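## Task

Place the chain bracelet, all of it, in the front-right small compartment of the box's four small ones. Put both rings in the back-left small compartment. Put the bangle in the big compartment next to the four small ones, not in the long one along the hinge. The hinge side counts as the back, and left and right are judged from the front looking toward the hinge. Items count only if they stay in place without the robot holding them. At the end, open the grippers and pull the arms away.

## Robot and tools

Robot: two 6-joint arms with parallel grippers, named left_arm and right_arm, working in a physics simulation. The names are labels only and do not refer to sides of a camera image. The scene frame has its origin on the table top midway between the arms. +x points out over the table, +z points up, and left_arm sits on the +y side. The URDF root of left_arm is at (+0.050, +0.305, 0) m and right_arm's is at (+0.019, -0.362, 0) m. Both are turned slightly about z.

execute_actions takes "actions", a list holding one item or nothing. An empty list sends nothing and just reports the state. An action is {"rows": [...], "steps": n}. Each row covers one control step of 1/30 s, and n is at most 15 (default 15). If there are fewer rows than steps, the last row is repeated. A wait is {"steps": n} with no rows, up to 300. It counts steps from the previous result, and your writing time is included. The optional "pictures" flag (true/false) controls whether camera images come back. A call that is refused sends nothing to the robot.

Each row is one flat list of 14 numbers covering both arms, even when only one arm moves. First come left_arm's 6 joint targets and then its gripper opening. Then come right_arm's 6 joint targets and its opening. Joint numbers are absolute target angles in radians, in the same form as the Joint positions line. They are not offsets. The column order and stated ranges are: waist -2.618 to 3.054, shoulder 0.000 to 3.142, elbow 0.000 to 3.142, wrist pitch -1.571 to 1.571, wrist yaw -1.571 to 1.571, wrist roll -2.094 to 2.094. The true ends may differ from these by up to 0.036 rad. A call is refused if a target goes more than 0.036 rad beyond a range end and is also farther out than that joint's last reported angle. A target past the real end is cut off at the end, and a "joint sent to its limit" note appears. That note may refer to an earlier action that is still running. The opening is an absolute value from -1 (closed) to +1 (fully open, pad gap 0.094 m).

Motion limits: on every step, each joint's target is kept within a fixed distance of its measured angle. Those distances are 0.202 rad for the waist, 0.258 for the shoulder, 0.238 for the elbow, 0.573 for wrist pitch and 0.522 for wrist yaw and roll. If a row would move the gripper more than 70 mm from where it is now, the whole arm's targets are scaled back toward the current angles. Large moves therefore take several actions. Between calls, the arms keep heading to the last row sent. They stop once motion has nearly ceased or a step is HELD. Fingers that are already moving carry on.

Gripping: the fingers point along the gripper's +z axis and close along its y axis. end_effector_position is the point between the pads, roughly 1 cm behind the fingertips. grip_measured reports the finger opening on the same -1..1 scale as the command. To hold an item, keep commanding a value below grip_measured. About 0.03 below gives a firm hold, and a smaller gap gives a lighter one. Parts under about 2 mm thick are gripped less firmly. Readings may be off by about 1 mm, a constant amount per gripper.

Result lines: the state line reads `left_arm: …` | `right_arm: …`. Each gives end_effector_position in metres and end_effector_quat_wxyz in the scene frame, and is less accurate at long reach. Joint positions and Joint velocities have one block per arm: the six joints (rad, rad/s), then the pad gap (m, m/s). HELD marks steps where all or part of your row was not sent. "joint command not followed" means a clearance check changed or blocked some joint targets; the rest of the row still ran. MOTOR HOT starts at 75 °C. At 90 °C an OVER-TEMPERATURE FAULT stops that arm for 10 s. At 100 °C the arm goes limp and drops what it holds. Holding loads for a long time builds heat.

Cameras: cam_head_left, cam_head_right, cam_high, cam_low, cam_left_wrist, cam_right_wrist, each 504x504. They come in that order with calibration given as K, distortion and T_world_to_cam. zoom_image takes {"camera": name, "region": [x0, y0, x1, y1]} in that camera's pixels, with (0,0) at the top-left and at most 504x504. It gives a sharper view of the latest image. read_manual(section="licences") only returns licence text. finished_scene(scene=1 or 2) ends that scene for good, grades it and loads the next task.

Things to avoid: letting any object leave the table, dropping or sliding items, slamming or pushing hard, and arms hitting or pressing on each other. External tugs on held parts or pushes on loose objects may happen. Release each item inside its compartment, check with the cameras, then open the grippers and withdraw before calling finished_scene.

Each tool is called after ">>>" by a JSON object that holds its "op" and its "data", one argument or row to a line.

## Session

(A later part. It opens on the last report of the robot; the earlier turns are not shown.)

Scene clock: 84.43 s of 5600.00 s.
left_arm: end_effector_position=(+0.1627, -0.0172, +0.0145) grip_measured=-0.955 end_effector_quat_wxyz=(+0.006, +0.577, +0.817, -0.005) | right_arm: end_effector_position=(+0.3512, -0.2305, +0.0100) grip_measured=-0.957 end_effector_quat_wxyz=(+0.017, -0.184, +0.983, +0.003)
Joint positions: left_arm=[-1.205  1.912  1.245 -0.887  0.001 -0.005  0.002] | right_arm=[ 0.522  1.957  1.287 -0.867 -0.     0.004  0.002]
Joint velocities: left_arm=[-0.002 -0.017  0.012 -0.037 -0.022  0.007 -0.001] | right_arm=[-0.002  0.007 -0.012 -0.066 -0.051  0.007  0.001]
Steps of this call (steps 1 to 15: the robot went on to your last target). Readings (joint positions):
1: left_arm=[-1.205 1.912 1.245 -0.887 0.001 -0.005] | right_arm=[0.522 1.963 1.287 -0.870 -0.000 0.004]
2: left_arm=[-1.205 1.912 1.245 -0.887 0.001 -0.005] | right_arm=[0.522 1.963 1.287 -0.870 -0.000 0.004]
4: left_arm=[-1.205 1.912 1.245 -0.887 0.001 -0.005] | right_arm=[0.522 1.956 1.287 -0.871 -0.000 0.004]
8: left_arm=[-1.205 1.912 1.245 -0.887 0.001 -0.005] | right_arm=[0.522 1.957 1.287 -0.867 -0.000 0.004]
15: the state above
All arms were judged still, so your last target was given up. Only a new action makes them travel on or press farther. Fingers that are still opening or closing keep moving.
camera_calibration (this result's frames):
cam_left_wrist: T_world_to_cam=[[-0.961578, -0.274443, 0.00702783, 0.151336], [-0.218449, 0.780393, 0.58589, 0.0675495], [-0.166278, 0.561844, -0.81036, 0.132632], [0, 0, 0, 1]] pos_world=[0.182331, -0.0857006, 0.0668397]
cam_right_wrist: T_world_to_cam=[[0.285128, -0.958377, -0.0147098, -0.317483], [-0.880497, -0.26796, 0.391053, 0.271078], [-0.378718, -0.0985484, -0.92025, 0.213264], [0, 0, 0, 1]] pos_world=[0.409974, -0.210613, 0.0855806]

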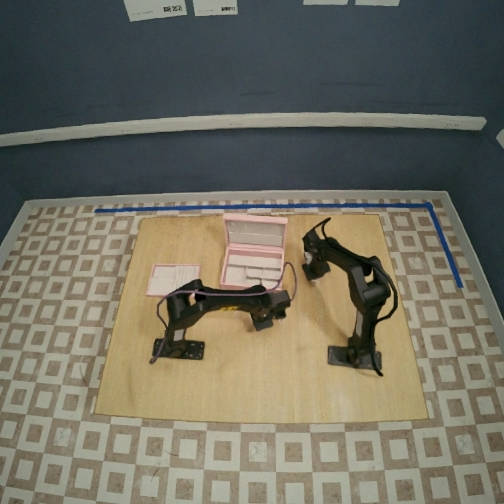

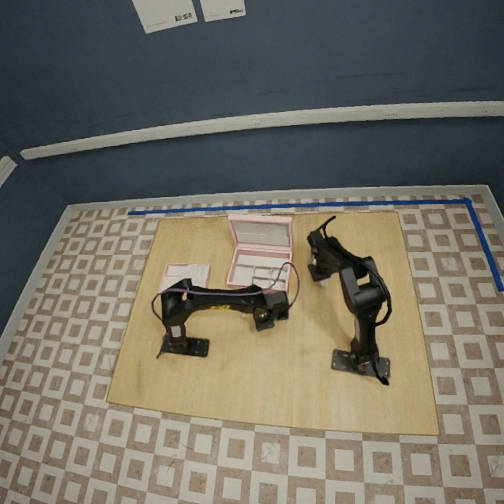

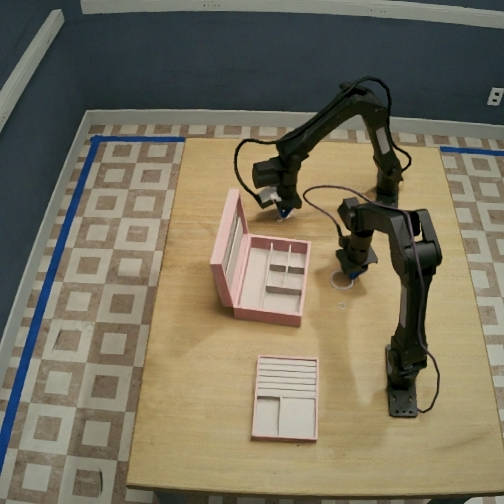

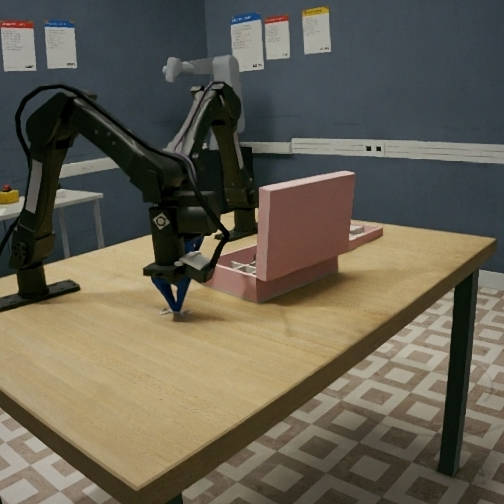

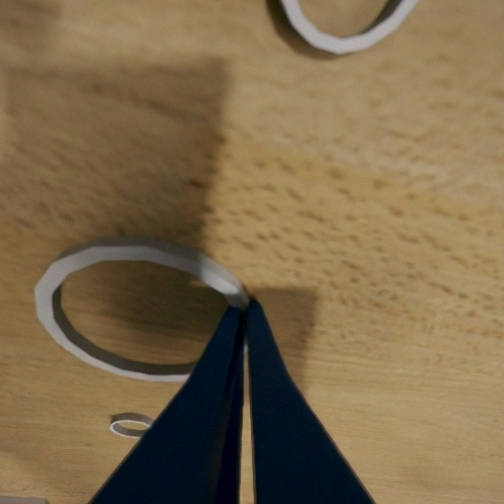

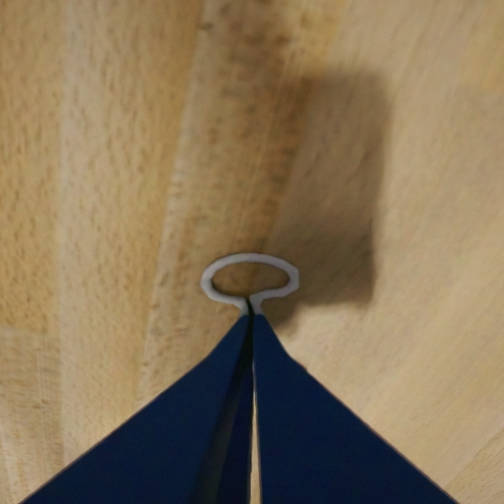

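>>> {"op": "execute_actions", "data": {
  "actions": [
    {"rows":[[-1.204,1.912,1.245,-0.887,0,0,-1,0.522,1.957,1.287,-0.87,0,0,-1],[-1.204,1.912,1.245,-0.887,0,0,-1,0.522,1.957,1.287,-0.87,0,0,-1],[-1.204,1.9,1.27,-0.92,0,0,-1,0.522,1.945,1.31,-0.91,0,0,-1],[-1.204,1.885,1.3,-0.97,0,0,-1,0.522,1.93,1.34,-0.96,0,0,-1],[-1.204,1.87,1.33,-1.02,0,0,-1,0.522,1.92,1.37,-1.01,0,0,-1],[-1.204,1.855,1.36,-1.07,0,0,-1,0.522,1.905,1.4,-1.06,0,0,-1],[-1.204,1.84,1.39,-1.12,0,0,-1,0.522,1.89,1.43,-1.11,0,0,-1],[-1.204,1.825,1.42,-1.165,0,0,-1,0.522,1.88,1.46,-1.15,0,0,-1],[-1.204,1.81,1.45,-1.21,0,0,-1,0.522,1.87,1.49,-1.19,0,0,-1],[-1.204,1.795,1.48,-1.255,0,0,-1,0.522,1.855,1.52,-1.23,0,0,-1],[-1.204,1.777,1.51,-1.297,0,0,-1,0.5,1.84,1.55,-1.27,0,0,-1],[-1.204,1.777,1.51,-1.297,0,0,-1,0.45,1.83,1.58,-1.312,0,0,-1]]}
  ],
  "pictures": false
}}

>>> {"op": "execute_actions", "data": {
  "actions": [
    {"rows":[[-1.1,1.78,1.53,-1.3,0,0.2,-1,0.45,1.83,1.58,-1.312,0,0,-1],[-1.0,1.79,1.55,-1.3,0,0.4,-1,0.45,1.83,1.58,-1.312,0,0,-1],[-0.9,1.8,1.57,-1.3,0,0.6,-1,0.45,1.83,1.58,-1.312,0,0,-1],[-0.8,1.82,1.59,-1.3,0,0.8,-1,0.45,1.83,1.58,-1.312,0,0,-1],[-0.7,1.84,1.6,-1.3,0,1,-1,0.45,1.83,1.58,-1.312,0,0,-1],[-0.594,1.86,1.6,-1.284,0,1.09,-1,0.45,1.83,1.58,-1.312,0,0,-1]]}
  ],
  "pictures": false
}}

>>> {"op": "execute_actions", "data": {
  "actions": [
    {"steps":20}
  ]
}}

Scene clock: 97.23 s of 5600.00 s.
left_arm: end_effector_position=(+0.1647, -0.0229, +0.1176) grip_measured=-0.972 end_effector_quat_wxyz=(+0.034, +0.577, +0.816, -0.025) | right_arm: end_effector_position=(+0.3626, -0.2456, +0.1165) grip_measured=-0.985 end_effector_quat_wxyz=(+0.040, -0.158, +0.987, +0.009)
Joint positions: left_arm=[-1.205  1.782  1.496 -1.201  0.001 -0.005  0.001] | right_arm=[ 0.47   1.84   1.564 -1.212 -0.004  0.004  0.001]
Joint velocities: left_arm=[-0.002 -0.335  0.188 -0.476  0.037  0.022 -0.   ] | right_arm=[-0.413 -0.413  0.315 -0.432  0.037  0.037  0.002]
Steps of this call (steps 1 to 90: nothing new was sent; then 9.30 s passed at rest; steps 91 to 105: all 15 steps of this action). Readings (joint positions):
91: left_arm=[-1.205 1.912 1.245 -0.887 0.001 -0.005] | right_arm=[0.522 1.957 1.287 -0.867 -0.000 0.004]
92: left_arm=[-1.205 1.912 1.245 -0.887 0.001 -0.005] | right_arm=[0.522 1.957 1.287 -0.867 -0.000 0.004]
94: left_arm=[-1.205 1.912 1.249 -0.898 0.001 -0.005] | right_arm=[0.522 1.956 1.293 -0.882 -0.000 0.004]
98: left_arm=[-1.205 1.900 1.328 -1.014 0.001 -0.005] | right_arm=[0.522 1.945 1.371 -1.009 -0.000 0.004]
105: the state above

Scene clock: 97.73 s of 5600.00 s.
left_arm: end_effector_position=(+0.3476, +0.1124, +0.1100) grip_measured=-0.972 end_effector_quat_wxyz=(+0.010, +0.711, +0.703, +0.012) | right_arm: end_effector_position=(+0.3468, -0.2598, +0.1221) grip_measured=-0.985 end_effector_quat_wxyz=(+0.007, -0.146, +0.989, +0.002)
Joint positions: left_arm=[-0.556  1.868  1.578 -1.257 -0.019  0.996  0.001] | right_arm=[ 0.447  1.828  1.575 -1.302 -0.002  0.004  0.001]
Joint velocities: left_arm=[-0.222 -0.007 -0.002 -0.066  0.081  0.593 -0.001] | right_arm=[-0.012  0.007  0.002 -0.007 -0.007  0.007 -0.001]
Steps of this call (steps 1 to 15: all 15 steps of this action). Readings (joint positions):
1: left_arm=[-1.195 1.775 1.503 -1.217 0.006 0.028] | right_arm=[0.458 1.828 1.572 -1.226 -0.003 0.004]
2: left_arm=[-1.167 1.774 1.512 -1.233 0.016 0.095] | right_arm=[0.450 1.822 1.574 -1.240 -0.002 0.004]
4: left_arm=[-1.058 1.786 1.534 -1.251 0.021 0.288] | right_arm=[0.446 1.822 1.575 -1.264 -0.002 0.004]
8: left_arm=[-0.782 1.839 1.578 -1.252 0.014 0.675] | right_arm=[0.447 1.828 1.575 -1.291 -0.002 0.004]
15: the state above

Scene clock: 98.40 s of 5600.00 s.
left_arm: end_effector_position=(+0.3389, +0.1022, +0.1099) grip_measured=-0.972 end_effector_quat_wxyz=(+0.008, +0.751, +0.660, +0.006) | right_arm: end_effector_position=(+0.3463, -0.2599, +0.1221) grip_measured=-0.985 end_effector_quat_wxyz=(+0.006, -0.146, +0.989, +0.002)
Joint positions: left_arm=[-0.589  1.868  1.578 -1.263 -0.009  1.081  0.001] | right_arm=[ 0.447  1.828  1.575 -1.304 -0.002  0.004  0.001]
Joint velocities: left_arm=[ 0.002 -0.007 -0.002  0.081 -0.022  0.007  0.   ] | right_arm=[-0.007 -0.002 -0.017 -0.007  0.037 -0.051 -0.001]
Steps of this call (steps 1 to 20: the robot went on to your last target). Readings (joint positions):
1: left_arm=[-0.565 1.868 1.578 -1.258 -0.018 1.013] | right_arm=[0.447 1.828 1.575 -1.302 -0.002 0.004]
2: left_arm=[-0.574 1.868 1.578 -1.259 -0.016 1.027] | right_arm=[0.447 1.828 1.575 -1.303 -0.002 0.004]
4: left_arm=[-0.586 1.868 1.578 -1.260 -0.012 1.047] | right_arm=[0.447 1.828 1.575 -1.303 -0.002 0.004]
8: left_arm=[-0.589 1.868 1.578 -1.262 -0.009 1.068] | right_arm=[0.447 1.828 1.575 -1.304 -0.002 0.004]
20: the state above
camera_calibration (this result's frames):
cam_left_wrist: T_world_to_cam=[[-0.981584, 0.190571, -0.0132343, 0.314348], [0.144706, 0.786993, 0.599751, -0.168315], [0.12471, 0.586791, -0.800077, 0.0699439], [0, 0, 0, 1]] pos_world=[0.324193, 0.031515, 0.161068]
cam_right_wrist: T_world_to_cam=[[0.211729, -0.977227, -0.0140871, -0.322235], [-0.89003, -0.198751, 0.410299, 0.233949], [-0.403755, -0.0743341, -0.911842, 0.325563], [0, 0, 0, 1]] pos_world=[0.407896, -0.244199, 0.196334]

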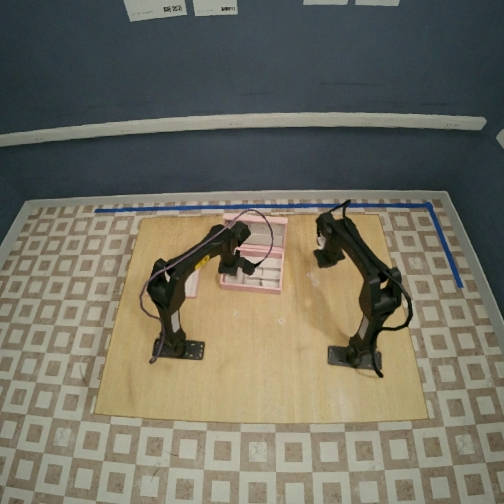

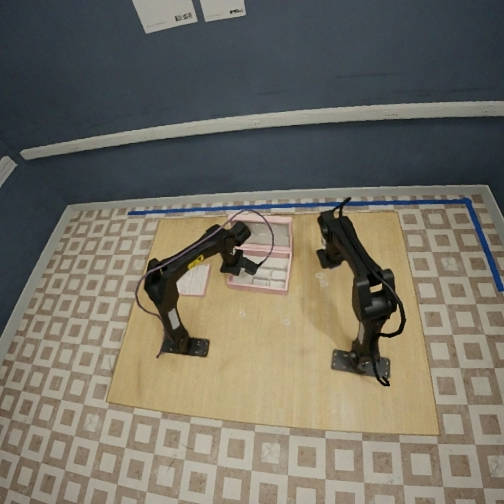

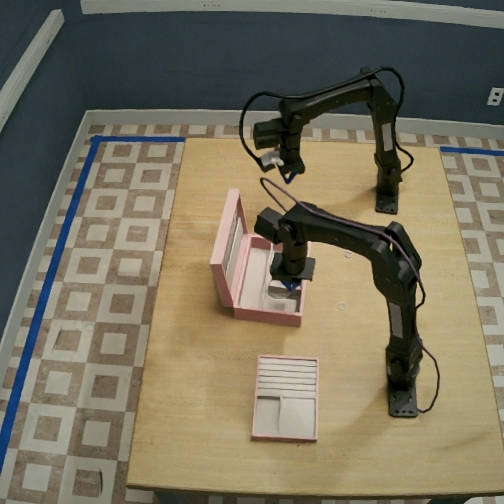

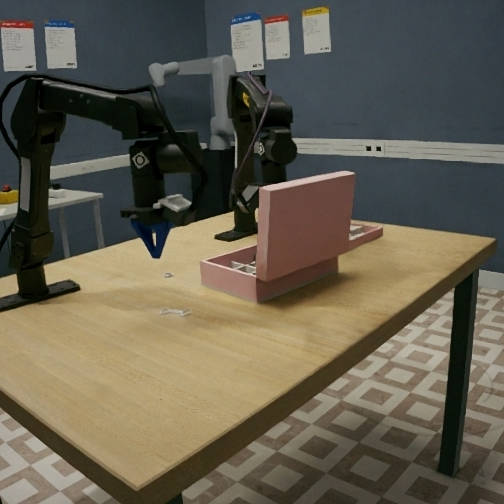

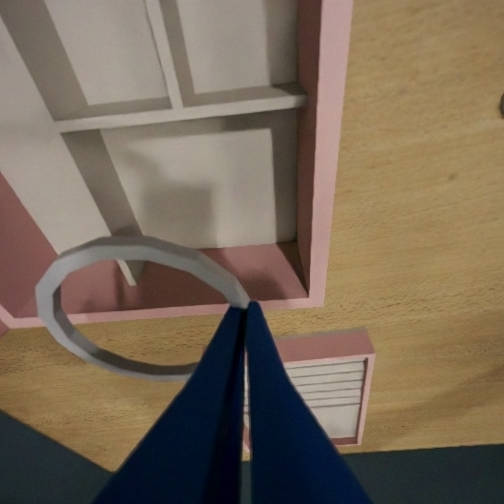

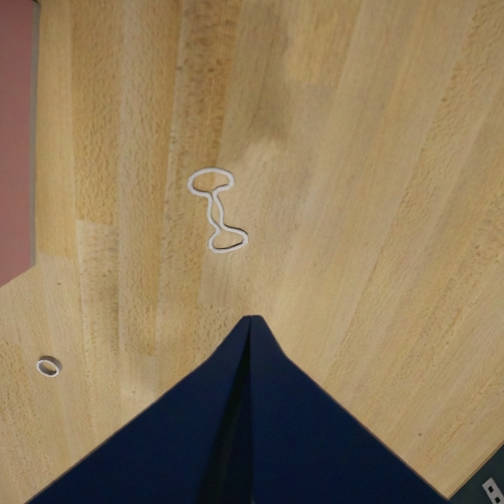

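>>> {"op": "execute_actions", "data": {
  "actions": [
    {"rows":[[-0.59,1.87,1.55,-1.22,0,1.09,-1,0.52,1.85,1.55,-1.25,0,0,-0.45],[-0.59,1.875,1.53,-1.2,0,1.09,-1,0.52,1.86,1.52,-1.2,0,0,-0.45],[-0.59,1.88,1.51,-1.175,0,1.09,-1,0.52,1.87,1.49,-1.16,0,0,-0.45],[-0.59,1.885,1.49,-1.15,0,1.09,-1,0.52,1.88,1.46,-1.12,0,0,-0.45],[-0.59,1.89,1.47,-1.12,0,1.09,-1,0.52,1.89,1.44,-1.08,0,0,-0.45],[-0.59,1.895,1.45,-1.095,0,1.09,-1,0.52,1.9,1.41,-1.04,0,0,-0.45],[-0.59,1.9,1.43,-1.07,0,1.09,-1,0.52,1.92,1.38,-1.0,0,0,-0.45],[-0.59,1.907,1.405,-1.043,0,1.09,-1,0.52,1.935,1.35,-0.95,0,0,-0.45],[-0.59,1.907,1.405,-1.043,0,1.09,-1,0.52,1.945,1.325,-0.91,0,0,-0.45]]}
  ],
  "pictures": false
}}

>>> {"op": "execute_actions", "data": {
  "actions": [
    {"steps":12}
  ]
}}

Scene clock: 113.37 s of 5600.00 s.
left_arm: end_effector_position=(+0.3353, +0.1048, +0.0543) grip_measured=-0.972 end_effector_quat_wxyz=(-0.006, +0.752, +0.659, +0.003) | right_arm: end_effector_position=(+0.3331, -0.2376, +0.0109) grip_measured=-0.453 end_effector_quat_wxyz=(-0.031, -0.184, +0.982, -0.007)
Joint positions: left_arm=[-0.589  1.911  1.411 -1.081 -0.009  1.082  0.001] | right_arm=[ 0.523  1.973  1.313 -0.975  0.001  0.004  0.026]
Joint velocities: left_arm=[ 0.002 -0.007 -0.022  0.198  0.022  0.037 -0.001] | right_arm=[-0.002 -0.11  -0.002  0.227 -0.066 -0.037  0.   ]
Steps of this call (steps 1 to 15: the robot went on to your last target; steps 16 to 90: nothing new was sent; then 11.47 s passed at rest; steps 91 to 105: all 15 steps of this action). Readings (joint positions):
91: left_arm=[-0.589 1.868 1.576 -1.259 -0.009 1.082] | right_arm=[0.453 1.829 1.572 -1.299 0.002 0.004]
92: left_arm=[-0.589 1.868 1.570 -1.250 -0.009 1.082] | right_arm=[0.465 1.830 1.564 -1.284 0.003 0.004]
94: left_arm=[-0.589 1.868 1.544 -1.220 -0.009 1.082] | right_arm=[0.498 1.836 1.526 -1.233 0.003 0.004]
98: left_arm=[-0.589 1.877 1.460 -1.145 -0.009 1.082] | right_arm=[0.523 1.890 1.416 -1.104 0.000 0.004]
105: the state above

Scene clock: 113.77 s of 5600.00 s.
left_arm: end_effector_position=(+0.3397, +0.1016, +0.0543) grip_measured=-0.972 end_effector_quat_wxyz=(+0.004, +0.752, +0.659, +0.006) | right_arm: end_effector_position=(+0.3451, -0.2330, +0.0123) grip_measured=-0.453 end_effector_quat_wxyz=(-0.004, -0.184, +0.983, -0.002)
Joint positions: left_arm=[-0.589  1.911  1.411 -1.06  -0.009  1.082  0.001] | right_arm=[ 0.523  1.967  1.313 -0.925  0.001  0.004  0.026]
Joint velocities: left_arm=[ 0.002 -0.017 -0.012 -0.037  0.066  0.007 -0.   ] | right_arm=[-0.012 -0.002 -0.002  0.007 -0.007 -0.022  0.001]
Steps of this call (steps 1 to 12: the robot went on to your last target). Readings (joint positions):
1: left_arm=[-0.589 1.911 1.411 -1.076 -0.009 1.082] | right_arm=[0.523 1.970 1.313 -0.964 0.001 0.004]
2: left_arm=[-0.589 1.911 1.411 -1.071 -0.009 1.082] | right_arm=[0.523 1.968 1.313 -0.954 0.001 0.004]
4: left_arm=[-0.589 1.911 1.411 -1.067 -0.009 1.082] | right_arm=[0.523 1.967 1.313 -0.941 0.001 0.004]
8: left_arm=[-0.589 1.911 1.411 -1.061 -0.009 1.082] | right_arm=[0.523 1.967 1.313 -0.929 0.001 0.004]
12: the state above
camera_calibration (this result's frames):
cam_left_wrist: T_world_to_cam=[[-0.98142, 0.191733, -0.00733095, 0.313987], [0.148776, 0.78455, 0.601952, -0.135864], [0.121166, 0.589677, -0.798498, 0.0264682], [0, 0, 0, 1]] pos_world=[0.325159, 0.0307832, 0.105221]
cam_right_wrist: T_world_to_cam=[[0.285365, -0.958375, -0.00918141, -0.31823], [-0.864106, -0.261416, 0.430095, 0.259472], [-0.414592, -0.1148, -0.902737, 0.221136], [0, 0, 0, 1]] pos_world=[0.406705, -0.211767, 0.0851085]

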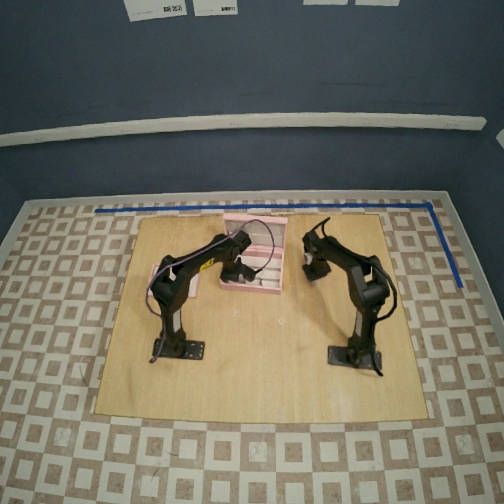

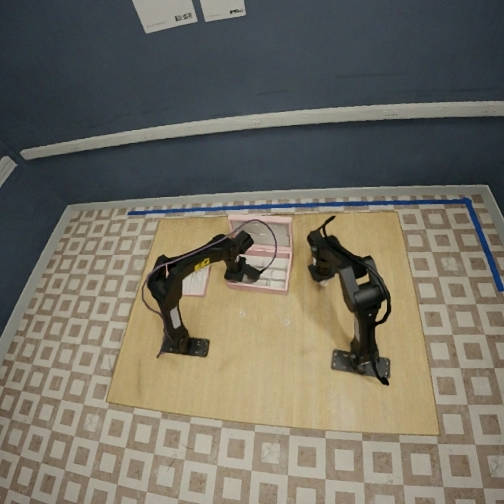

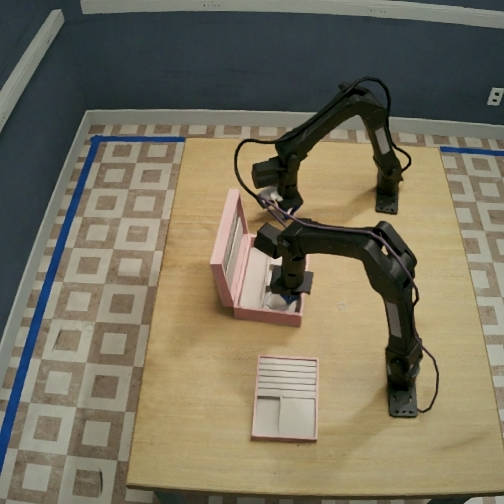

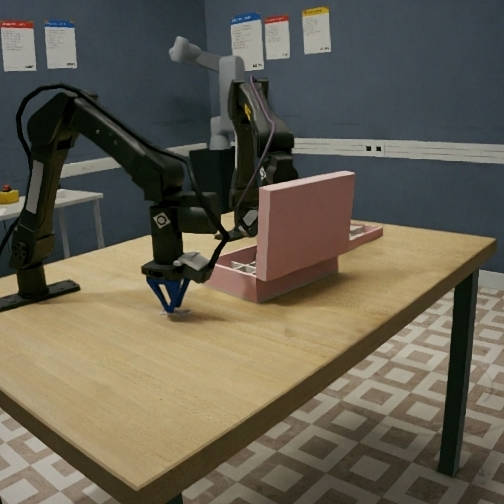

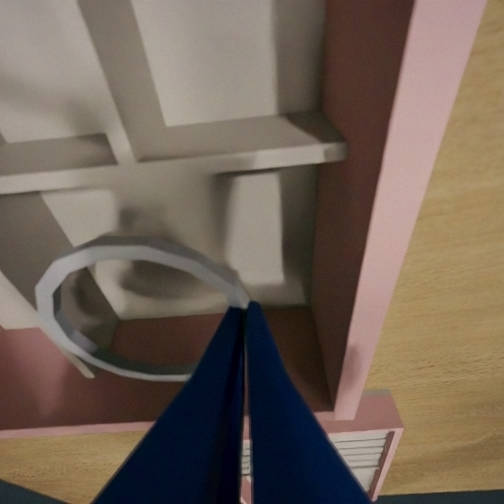

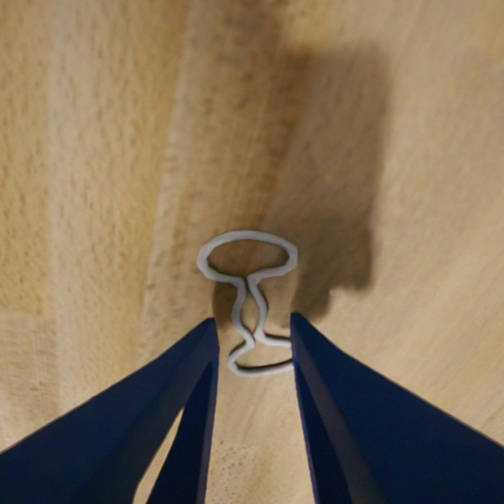

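>>> {"op": "execute_actions", "data": {
  "actions": [
    {"rows":[[-0.59,1.91,1.385,-1.02,0,1.09,-1,0.523,1.97,1.3,-0.88,0,0,-0.45],[-0.59,1.91,1.385,-1.02,0,1.09,-1,0.523,1.97,1.3,-0.88,0,0,-0.45],[-0.59,1.915,1.36,-0.99,0,1.09,-1,0.523,1.97,1.3,-0.88,0,0,-0.45],[-0.59,1.915,1.36,-0.99,0,1.09,-1,0.523,1.97,1.3,-0.88,0,0,-0.45],[-0.59,1.92,1.34,-0.97,0,1.09,-1,0.523,1.975,1.285,-0.865,0,0,-0.45],[-0.59,1.92,1.34,-0.97,0,1.09,-1,0.523,1.975,1.285,-0.865,0,0,-0.45],[-0.59,1.925,1.32,-0.95,0,1.09,-1,0.523,1.98,1.285,-0.865,0,0,-0.45]]}
  ],
  "pictures": false
}}

>>> {"op": "execute_actions", "data": {
  "actions": [
    {"steps":8}
  ]
}}

Scene clock: 123.10 s of 5600.00 s.
left_arm: end_effector_position=(+0.3358, +0.1044, +0.0333) grip_measured=-0.972 end_effector_quat_wxyz=(+0.005, +0.752, +0.659, +0.006) | right_arm: end_effector_position=(+0.3499, -0.2311, +0.0075) grip_measured=-0.453 end_effector_quat_wxyz=(+0.008, -0.184, +0.983, +0.001)
Joint positions: left_arm=[-0.589  1.917  1.333 -0.975 -0.009  1.082  0.001] | right_arm=[ 0.523  1.971  1.298 -0.882  0.001  0.003  0.026]
Joint velocities: left_arm=[-0.007 -0.012 -0.022  0.051 -0.037  0.007  0.   ] | right_arm=[-0.007 -0.002  0.002 -0.022  0.037 -0.007  0.   ]
Steps of this call (steps 1 to 30: the robot went on to your last target; steps 31 to 90: nothing new was sent; then 5.83 s passed at rest; steps 91 to 105: all 15 steps of this action). Readings (joint positions):
91: left_arm=[-0.589 1.911 1.410 -1.056 -0.009 1.082] | right_arm=[0.523 1.967 1.313 -0.921 0.001 0.004]
92: left_arm=[-0.589 1.911 1.408 -1.051 -0.009 1.082] | right_arm=[0.523 1.967 1.313 -0.916 0.001 0.004]
94: left_arm=[-0.589 1.911 1.394 -1.032 -0.009 1.082] | right_arm=[0.523 1.967 1.313 -0.907 0.001 0.004]
98: left_arm=[-0.589 1.911 1.349 -0.996 -0.009 1.082] | right_arm=[0.523 1.970 1.299 -0.887 0.001 0.004]
105: the state above

Scene clock: 123.37 s of 5600.00 s.
left_arm: end_effector_position=(+0.3374, +0.1032, +0.0334) grip_measured=-0.972 end_effector_quat_wxyz=(+0.009, +0.752, +0.659, +0.007) | right_arm: end_effector_position=(+0.3499, -0.2311, +0.0075) grip_measured=-0.453 end_effector_quat_wxyz=(+0.008, -0.184, +0.983, +0.001)
Joint positions: left_arm=[-0.589  1.917  1.333 -0.967 -0.009  1.082  0.001] | right_arm=[ 0.523  1.971  1.298 -0.882  0.001  0.003  0.026]
Joint velocities: left_arm=[ 0.002  0.017 -0.012  0.051 -0.037 -0.022 -0.001] | right_arm=[ 0.002 -0.002  0.002 -0.022 -0.037 -0.066 -0.   ]
Steps of this call (steps 1 to 8: the robot went on to your last target). Readings (joint positions):
1: left_arm=[-0.589 1.917 1.333 -0.972 -0.009 1.082] | right_arm=[0.523 1.971 1.298 -0.882 0.001 0.003]
2: left_arm=[-0.589 1.917 1.333 -0.971 -0.009 1.082] | right_arm=[0.523 1.971 1.298 -0.882 0.001 0.003]
4: left_arm=[-0.589 1.917 1.333 -0.969 -0.009 1.082] | right_arm=[0.523 1.971 1.298 -0.882 0.001 0.003]
8: the state above
camera_calibration (this result's frames):
cam_left_wrist: T_world_to_cam=[[-0.981344, 0.191679, -0.0149694, 0.311565], [0.144673, 0.787478, 0.599122, -0.123027], [0.126627, 0.585779, -0.800517, 0.00773559], [0, 0, 0, 1]] pos_world=[0.322572, 0.0326297, 0.0845649]
cam_right_wrist: T_world_to_cam=[[0.285963, -0.958175, -0.0112334, -0.317986], [-0.87353, -0.265484, 0.407999, 0.26866], [-0.393917, -0.10686, -0.912913, 0.213765], [0, 0, 0, 1]] pos_world=[0.40982, -0.210518, 0.0819637]

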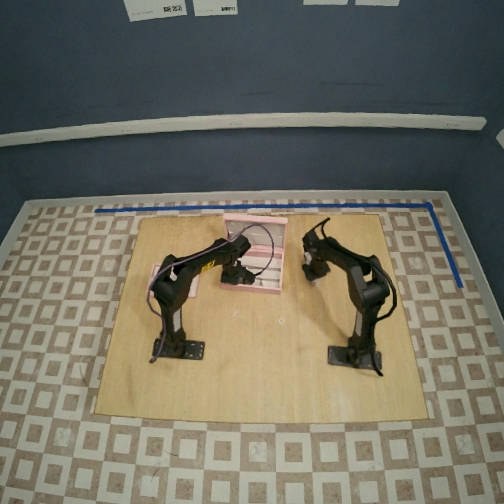

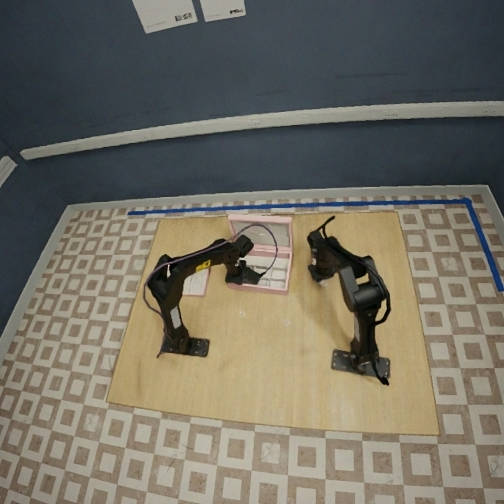

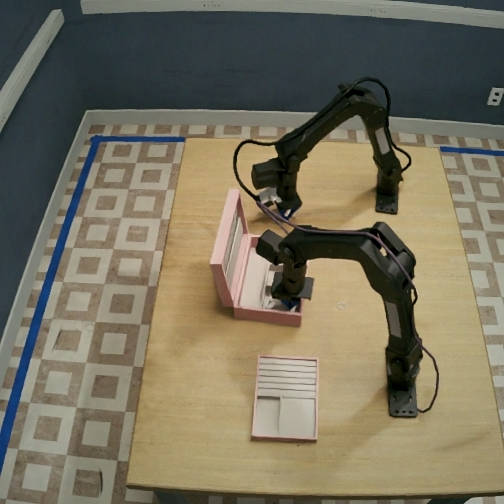

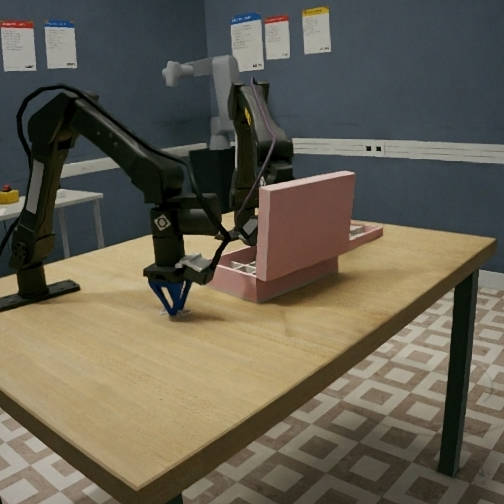

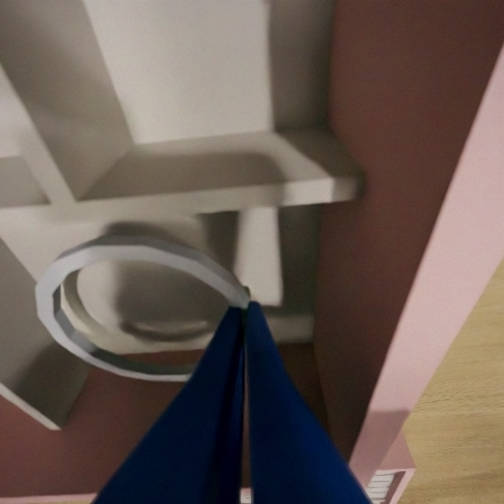

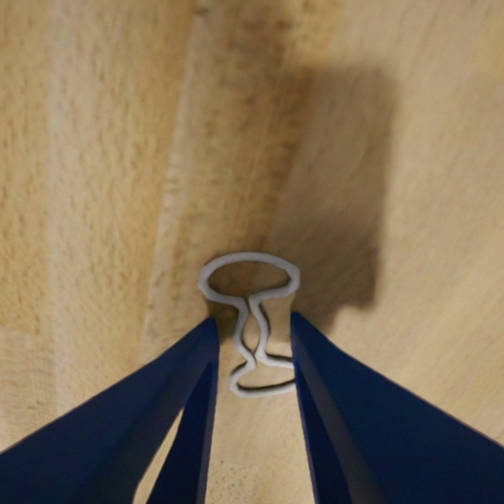

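>>> {"op": "execute_actions", "data": {
  "actions": [
    {"rows":[[-0.59,1.94,1.315,-0.94,0,1.09,-1,0.523,1.985,1.285,-0.865,0,0,-0.6],[-0.59,1.94,1.315,-0.94,0,1.09,-1,0.523,1.985,1.285,-0.865,0,0,-0.7],[-0.59,1.95,1.315,-0.925,0,1.09,-1,0.523,1.985,1.285,-0.865,0,0,-0.8],[-0.59,1.95,1.315,-0.925,0,1.09,-1,0.523,1.985,1.285,-0.865,0,0,-0.85],[-0.59,1.95,1.315,-0.925,0,1.09,-1,0.523,1.985,1.285,-0.865,0,0,-0.9],[-0.59,1.95,1.315,-0.925,0,1.09,-1,0.523,1.985,1.285,-0.865,0,0,-0.95],[-0.59,1.95,1.315,-0.925,0,1.09,-1,0.523,1.985,1.285,-0.865,0,0,-1]]}
  ],
  "pictures": false
}}

>>> {"op": "execute_actions", "data": {
  "actions": [
    {"rows":[[-0.59,1.95,1.315,-0.925,0,1.09,-0.9,0.523,1.97,1.3,-0.88,0,0,-1],[-0.59,1.95,1.315,-0.925,0,1.09,-0.8,0.523,1.95,1.32,-0.91,0,0,-1],[-0.59,1.95,1.315,-0.925,0,1.09,-0.72,0.523,1.935,1.35,-0.95,0,0,-1],[-0.59,1.95,1.315,-0.925,0,1.09,-0.72,0.523,1.92,1.38,-1.0,0,0,-1],[-0.59,1.95,1.315,-0.925,0,1.09,-0.72,0.523,1.905,1.41,-1.05,0,0,-1]]}
  ]
}}

Scene clock: 131.53 s of 5600.00 s.
left_arm: end_effector_position=(+0.3407, +0.1009, +0.0253) grip_measured=-0.972 end_effector_quat_wxyz=(+0.009, +0.752, +0.659, +0.007) | right_arm: end_effector_position=(+0.3504, -0.2312, +0.0075) grip_measured=-0.961 end_effector_quat_wxyz=(+0.009, -0.184, +0.983, +0.000)
Joint positions: left_arm=[-0.589  1.942  1.333 -0.942 -0.009  1.082  0.001] | right_arm=[ 0.523  1.971  1.298 -0.88   0.003  0.003  0.002]
Joint velocities: left_arm=[ 0.002  0.002  0.002  0.051  0.022 -0.037 -0.001] | right_arm=[-0.002  0.012 -0.007  0.022 -0.081  0.037 -0.   ]
Steps of this call (steps 1 to 15: the robot went on to your last target; steps 16 to 90: nothing new was sent; then 4.67 s passed at rest; steps 91 to 105: all 15 steps of this action). Readings (joint positions):
91: left_arm=[-0.589 1.917 1.333 -0.965 -0.009 1.082] | right_arm=[0.523 1.971 1.298 -0.882 0.002 0.003]
92: left_arm=[-0.589 1.917 1.333 -0.963 -0.009 1.082] | right_arm=[0.523 1.971 1.298 -0.882 0.003 0.003]
94: left_arm=[-0.589 1.922 1.333 -0.956 -0.009 1.082] | right_arm=[0.523 1.971 1.298 -0.881 0.003 0.003]
98: left_arm=[-0.589 1.939 1.333 -0.946 -0.009 1.082] | right_arm=[0.523 1.971 1.298 -0.880 0.003 0.003]
105: the state above

Scene clock: 132.03 s of 5600.00 s.
left_arm: end_effector_position=(+0.3410, +0.1007, +0.0253) grip_measured=-0.722 end_effector_quat_wxyz=(+0.009, +0.752, +0.659, +0.007) | right_arm: end_effector_position=(+0.3509, -0.2308, +0.0495) grip_measured=-0.985 end_effector_quat_wxyz=(+0.011, -0.184, +0.983, +0.001)
Joint positions: left_arm=[-0.589  1.942  1.333 -0.94  -0.009  1.082  0.013] | right_arm=[ 0.523  1.913  1.394 -1.029  0.002  0.003  0.001]
Joint velocities: left_arm=[ 0.007  0.017  0.007 -0.051 -0.007 -0.037 -0.   ] | right_arm=[ 0.007 -0.002  0.002 -0.183 -0.007 -0.051  0.   ]
Steps of this call (steps 1 to 15: all 15 steps of this action). Readings (joint positions):
1: left_arm=[-0.589 1.942 1.333 -0.942 -0.009 1.082] | right_arm=[0.523 1.971 1.298 -0.880 0.003 0.003]
2: left_arm=[-0.589 1.942 1.333 -0.941 -0.009 1.082] | right_arm=[0.523 1.971 1.298 -0.882 0.003 0.003]
4: left_arm=[-0.589 1.942 1.333 -0.941 -0.009 1.082] | right_arm=[0.523 1.965 1.319 -0.913 0.002 0.003]
8: left_arm=[-0.589 1.942 1.333 -0.940 -0.009 1.082] | right_arm=[0.523 1.930 1.382 -0.985 0.002 0.003]
15: the state above
camera_calibration (this result's frames):
cam_left_wrist: T_world_to_cam=[[-0.981319, 0.191661, -0.0167053, 0.31545], [0.143744, 0.788142, 0.598473, -0.116473], [0.12787, 0.584892, -0.800969, 0.00202367], [0, 0, 0, 1]] pos_world=[0.326041, 0.0301539, 0.0765964]
cam_right_wrist: T_world_to_cam=[[0.286027, -0.958158, -0.0110803, -0.317586], [-0.876377, -0.266255, 0.401336, 0.253658], [-0.387494, -0.105083, -0.915864, 0.25084], [0, 0, 0, 1]] pos_world=[0.410337, -0.210401, 0.124414]

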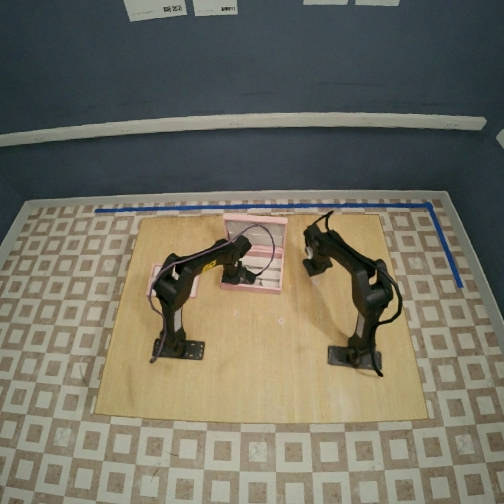

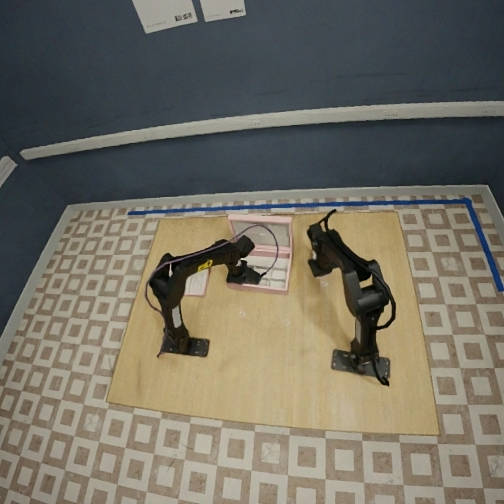

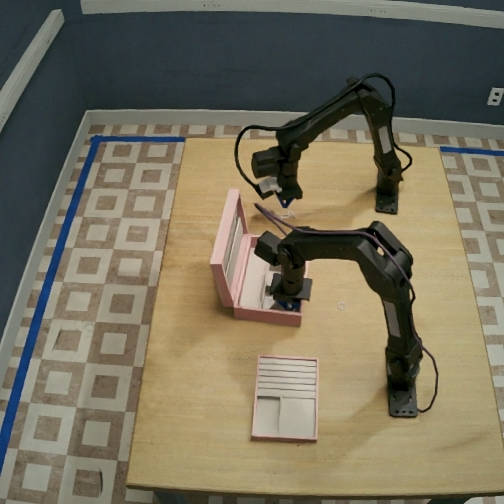

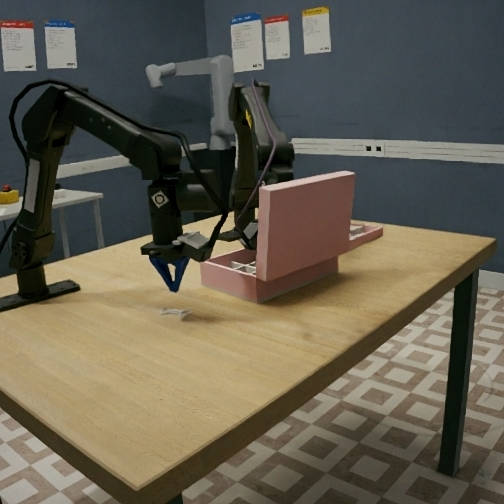

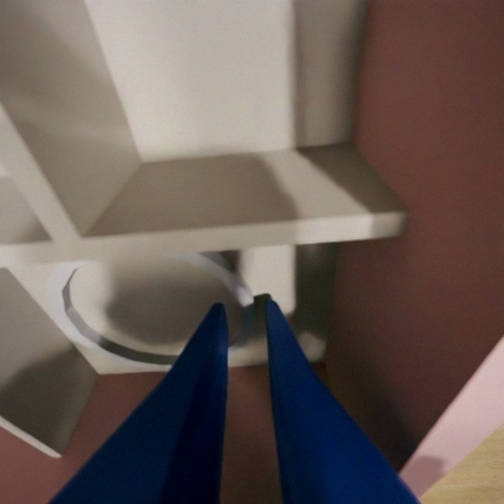

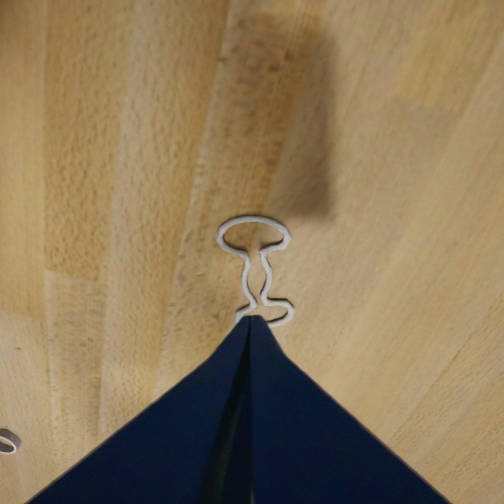

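>>> {"op": "execute_actions", "data": {
  "actions": [
    {"rows":[[-0.59,1.925,1.36,-0.99,0,1.09,-0.72,0.523,1.92,1.38,-1.0,0,0,-0.45],[-0.59,1.91,1.39,-1.03,0,1.09,-0.72,0.523,1.93,1.36,-0.97,0,0,-0.45],[-0.59,1.9,1.42,-1.08,0,1.09,-0.72,0.523,1.94,1.34,-0.94,0,0,-0.45],[-0.59,1.89,1.45,-1.13,0,1.09,-0.72,0.523,1.95,1.32,-0.91,0,0,-0.45],[-0.59,1.88,1.48,-1.17,0,1.09,-0.72,0.523,1.96,1.3,-0.89,0,0,-0.45],[-0.59,1.87,1.51,-1.21,0,1.09,-0.72,0.523,1.97,1.285,-0.87,0,0,-0.45],[-0.59,1.86,1.55,-1.26,0,1.09,-0.72,0.523,1.975,1.275,-0.855,0,0,-0.45]]}
  ],
  "pictures": false
}}

>>> {"op": "execute_actions", "data": {
  "actions": [
    {"rows":[[-0.65,1.78,1.45,-1.24,0,0.9,-0.6,0.523,1.975,1.275,-0.855,0,0,-0.45],[-0.7,1.73,1.4,-1.24,0,0.7,-0.5,0.523,1.975,1.275,-0.855,0,0,-0.45],[-0.76,1.68,1.35,-1.24,0,0.5,-0.4,0.523,1.975,1.275,-0.855,0,0,-0.45],[-0.82,1.63,1.3,-1.24,0,0.3,-0.2,0.523,1.975,1.275,-0.855,0,0,-0.45],[-0.9,1.58,1.25,-1.24,0,0.1,-0.2,0.523,1.975,1.275,-0.855,0,0,-0.45],[-0.967,1.53,1.2,-1.24,0,0,-0.2,0.523,1.975,1.275,-0.855,0,0,-0.45]]}
  ],
  "pictures": false
}}

>>> {"op": "execute_actions", "data": {
  "actions": [
    {"rows":[[-0.967,1.55,1.15,-1.15,0,0,-0.2,0.523,1.975,1.275,-0.855,0,0,-0.45],[-0.967,1.56,1.12,-1.1,0,0,-0.2,0.523,1.975,1.275,-0.855,0,0,-0.45],[-0.967,1.58,1.08,-1.05,0,0,-0.2,0.523,1.975,1.275,-0.855,0,0,-0.45],[-0.967,1.6,1.03,-0.98,0,0,-0.2,0.523,1.975,1.275,-0.855,0,0,-0.45]]}
  ],
  "pictures": false
}}

>>> {"op": "execute_actions", "data": {
  "actions": [
    {"steps":12}
  ]
}}

Scene clock: 150.50 s of 5600.00 s.
left_arm: end_effector_position=(+0.3408, +0.1008, +0.1019) grip_measured=-0.722 end_effector_quat_wxyz=(+0.017, +0.752, +0.659, +0.008) | right_arm: end_effector_position=(+0.3483, -0.2318, +0.0075) grip_measured=-0.453 end_effector_quat_wxyz=(+0.007, -0.184, +0.983, +0.000)
Joint positions: left_arm=[-0.589  1.861  1.536 -1.209 -0.009  1.082  0.013] | right_arm=[ 0.523  1.967  1.291 -0.882  0.002  0.003  0.026]
Joint velocities: left_arm=[-0.007 -0.017 -0.002 -0.227  0.037 -0.037 -0.   ] | right_arm=[ 0.007 -0.002 -0.007 -0.022 -0.007  0.007  0.002]
Steps of this call (steps 1 to 30: the robot went on to your last target; steps 31 to 90: nothing new was sent; then 14.97 s passed at rest; steps 91 to 105: all 15 steps of this action). Readings (joint positions):
91: left_arm=[-0.589 1.942 1.333 -0.943 -0.009 1.082] | right_arm=[0.523 1.913 1.394 -1.039 0.002 0.003]
92: left_arm=[-0.589 1.942 1.337 -0.955 -0.009 1.082] | right_arm=[0.523 1.913 1.389 -1.028 0.002 0.003]
94: left_arm=[-0.589 1.942 1.367 -1.006 -0.009 1.082] | right_arm=[0.523 1.916 1.367 -0.992 0.002 0.003]
98: left_arm=[-0.589 1.917 1.482 -1.128 -0.009 1.082] | right_arm=[0.523 1.956 1.302 -0.919 0.002 0.003]
105: the state above

Scene clock: 151.00 s of 5600.00 s.
left_arm: end_effector_position=(+0.1913, +0.0799, +0.1138) grip_measured=-0.202 end_effector_quat_wxyz=(+0.005, +0.525, +0.851, -0.006) | right_arm: end_effector_position=(+0.3483, -0.2318, +0.0075) grip_measured=-0.453 end_effector_quat_wxyz=(+0.007, -0.184, +0.983, +0.000)
Joint positions: left_arm=[-0.978  1.539  1.218 -1.236  0.007  0.095  0.037] | right_arm=[ 0.523  1.967  1.291 -0.882  0.002  0.003  0.026]
Joint velocities: left_arm=[ 0.032 -0.007 -0.022 -0.007 -0.022 -0.579 -0.001] | right_arm=[ 0.012 -0.007 -0.017 -0.022  0.022 -0.007 -0.   ]
Steps of this call (steps 1 to 15: all 15 steps of this action). Readings (joint positions):
1: left_arm=[-0.594 1.854 1.521 -1.205 -0.010 1.053] | right_arm=[0.523 1.967 1.291 -0.882 0.002 0.003]
2: left_arm=[-0.608 1.832 1.489 -1.199 -0.013 0.990] | right_arm=[0.523 1.967 1.291 -0.882 0.002 0.003]
4: left_arm=[-0.681 1.759 1.395 -1.199 -0.018 0.805] | right_arm=[0.523 1.967 1.291 -0.882 0.002 0.003]
8: left_arm=[-0.932 1.586 1.237 -1.217 -0.005 0.426] | right_arm=[0.523 1.967 1.291 -0.882 0.002 0.003]
15: the state above

Scene clock: 151.50 s of 5600.00 s.
left_arm: end_effector_position=(+0.1898, +0.0827, +0.0508) grip_measured=-0.202 end_effector_quat_wxyz=(-0.009, +0.488, +0.873, +0.001) | right_arm: end_effector_position=(+0.3483, -0.2318, +0.0075) grip_measured=-0.453 end_effector_quat_wxyz=(+0.007, -0.184, +0.983, +0.000)
Joint positions: left_arm=[-0.978  1.607  1.03  -1.011  0.006  0.011  0.037] | right_arm=[ 0.523  1.967  1.291 -0.882  0.002  0.003  0.026]
Joint velocities: left_arm=[-0.007  0.002  0.012  0.095 -0.081 -0.037 -0.001] | right_arm=[-0.007  0.002 -0.007 -0.022 -0.081 -0.007  0.001]
Steps of this call (steps 1 to 15: all 15 steps of this action). Readings (joint positions):
1: left_arm=[-0.978 1.539 1.210 -1.223 0.007 0.078] | right_arm=[0.523 1.967 1.291 -0.882 0.002 0.003]
2: left_arm=[-0.978 1.539 1.193 -1.201 0.006 0.064] | right_arm=[0.523 1.967 1.291 -0.882 0.002 0.003]
4: left_arm=[-0.978 1.545 1.131 -1.135 0.006 0.044] | right_arm=[0.523 1.967 1.291 -0.882 0.002 0.003]
8: left_arm=[-0.978 1.598 1.038 -1.060 0.006 0.023] | right_arm=[0.523 1.967 1.291 -0.882 0.002 0.003]
15: the state above

Scene clock: 151.90 s of 5600.00 s.
left_arm: end_effector_position=(+0.1915, +0.0800, +0.0507) grip_measured=-0.202 end_effector_quat_wxyz=(-0.003, +0.487, +0.873, -0.002) | right_arm: end_effector_position=(+0.3483, -0.2318, +0.0075) grip_measured=-0.453 end_effector_quat_wxyz=(+0.007, -0.184, +0.983, +0.000)
Joint positions: left_arm=[-0.978  1.607  1.03  -0.998  0.006  0.009  0.037] | right_arm=[ 0.523  1.967  1.291 -0.882  0.002  0.003  0.026]
Joint velocities: left_arm=[-0.012 -0.007 -0.007 -0.007 -0.051  0.007 -0.001] | right_arm=[-0.012 -0.017 -0.002  0.022  0.007  0.007  0.001]
Steps of this call (steps 1 to 12: the robot went on to your last target). Readings (joint positions):
1: left_arm=[-0.978 1.607 1.030 -1.007 0.006 0.011] | right_arm=[0.523 1.967 1.291 -0.882 0.002 0.003]
2: left_arm=[-0.978 1.607 1.030 -1.006 0.006 0.010] | right_arm=[0.523 1.967 1.291 -0.882 0.002 0.003]
4: left_arm=[-0.978 1.607 1.030 -1.002 0.006 0.009] | right_arm=[0.523 1.967 1.291 -0.882 0.002 0.003]
8: left_arm=[-0.978 1.607 1.030 -0.999 0.006 0.009] | right_arm=[0.523 1.967 1.291 -0.882 0.002 0.003]
12: the state above
camera_calibration (this result's frames):
cam_left_wrist: T_world_to_cam=[[-0.88158, -0.471851, 0.0131984, 0.205635], [-0.369745, 0.707651, 0.602095, 0.0106901], [-0.293439, 0.525915, -0.798315, 0.138833], [0, 0, 0, 1]] pos_world=[0.225976, 0.01645, 0.101682]
cam_right_wrist: T_world_to_cam=[[0.285943, -0.958187, -0.0107254, -0.318199], [-0.873008, -0.265106, 0.40936, 0.267005], [-0.395086, -0.10769, -0.91231, 0.213219], [0, 0, 0, 1]] pos_world=[0.408325, -0.211148, 0.0818074]

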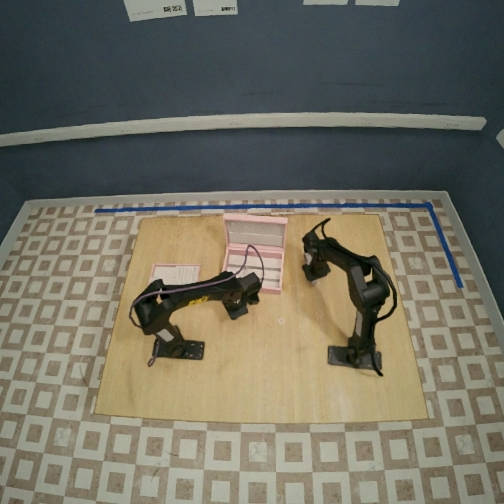

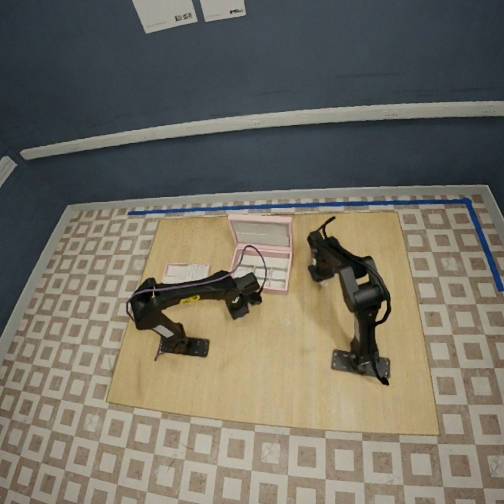

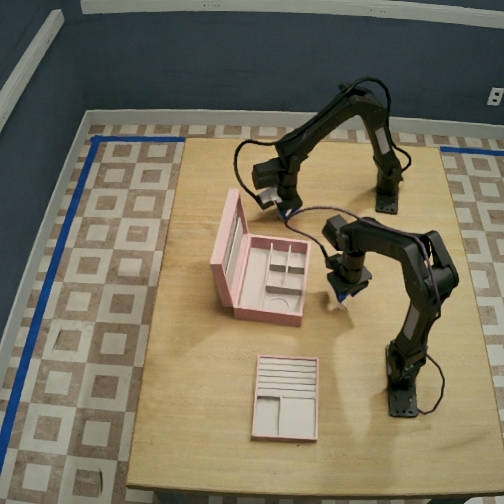

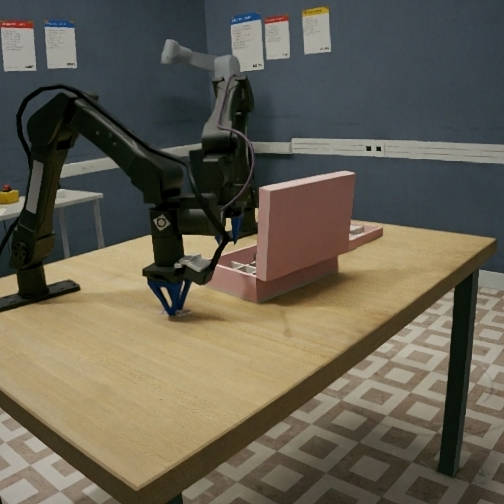

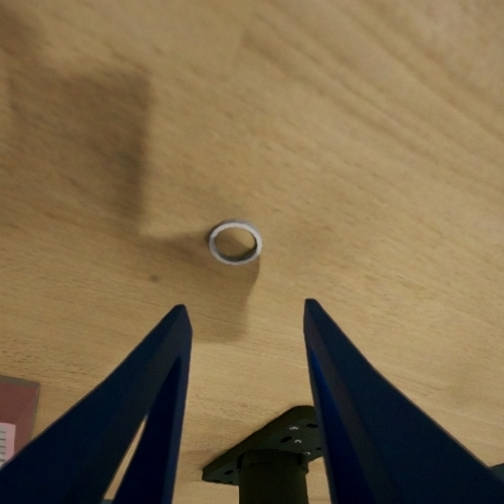

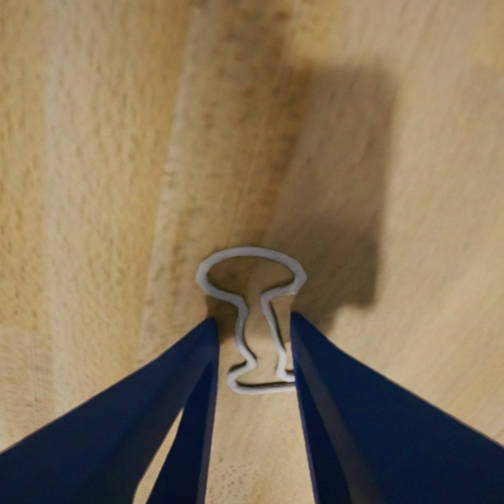

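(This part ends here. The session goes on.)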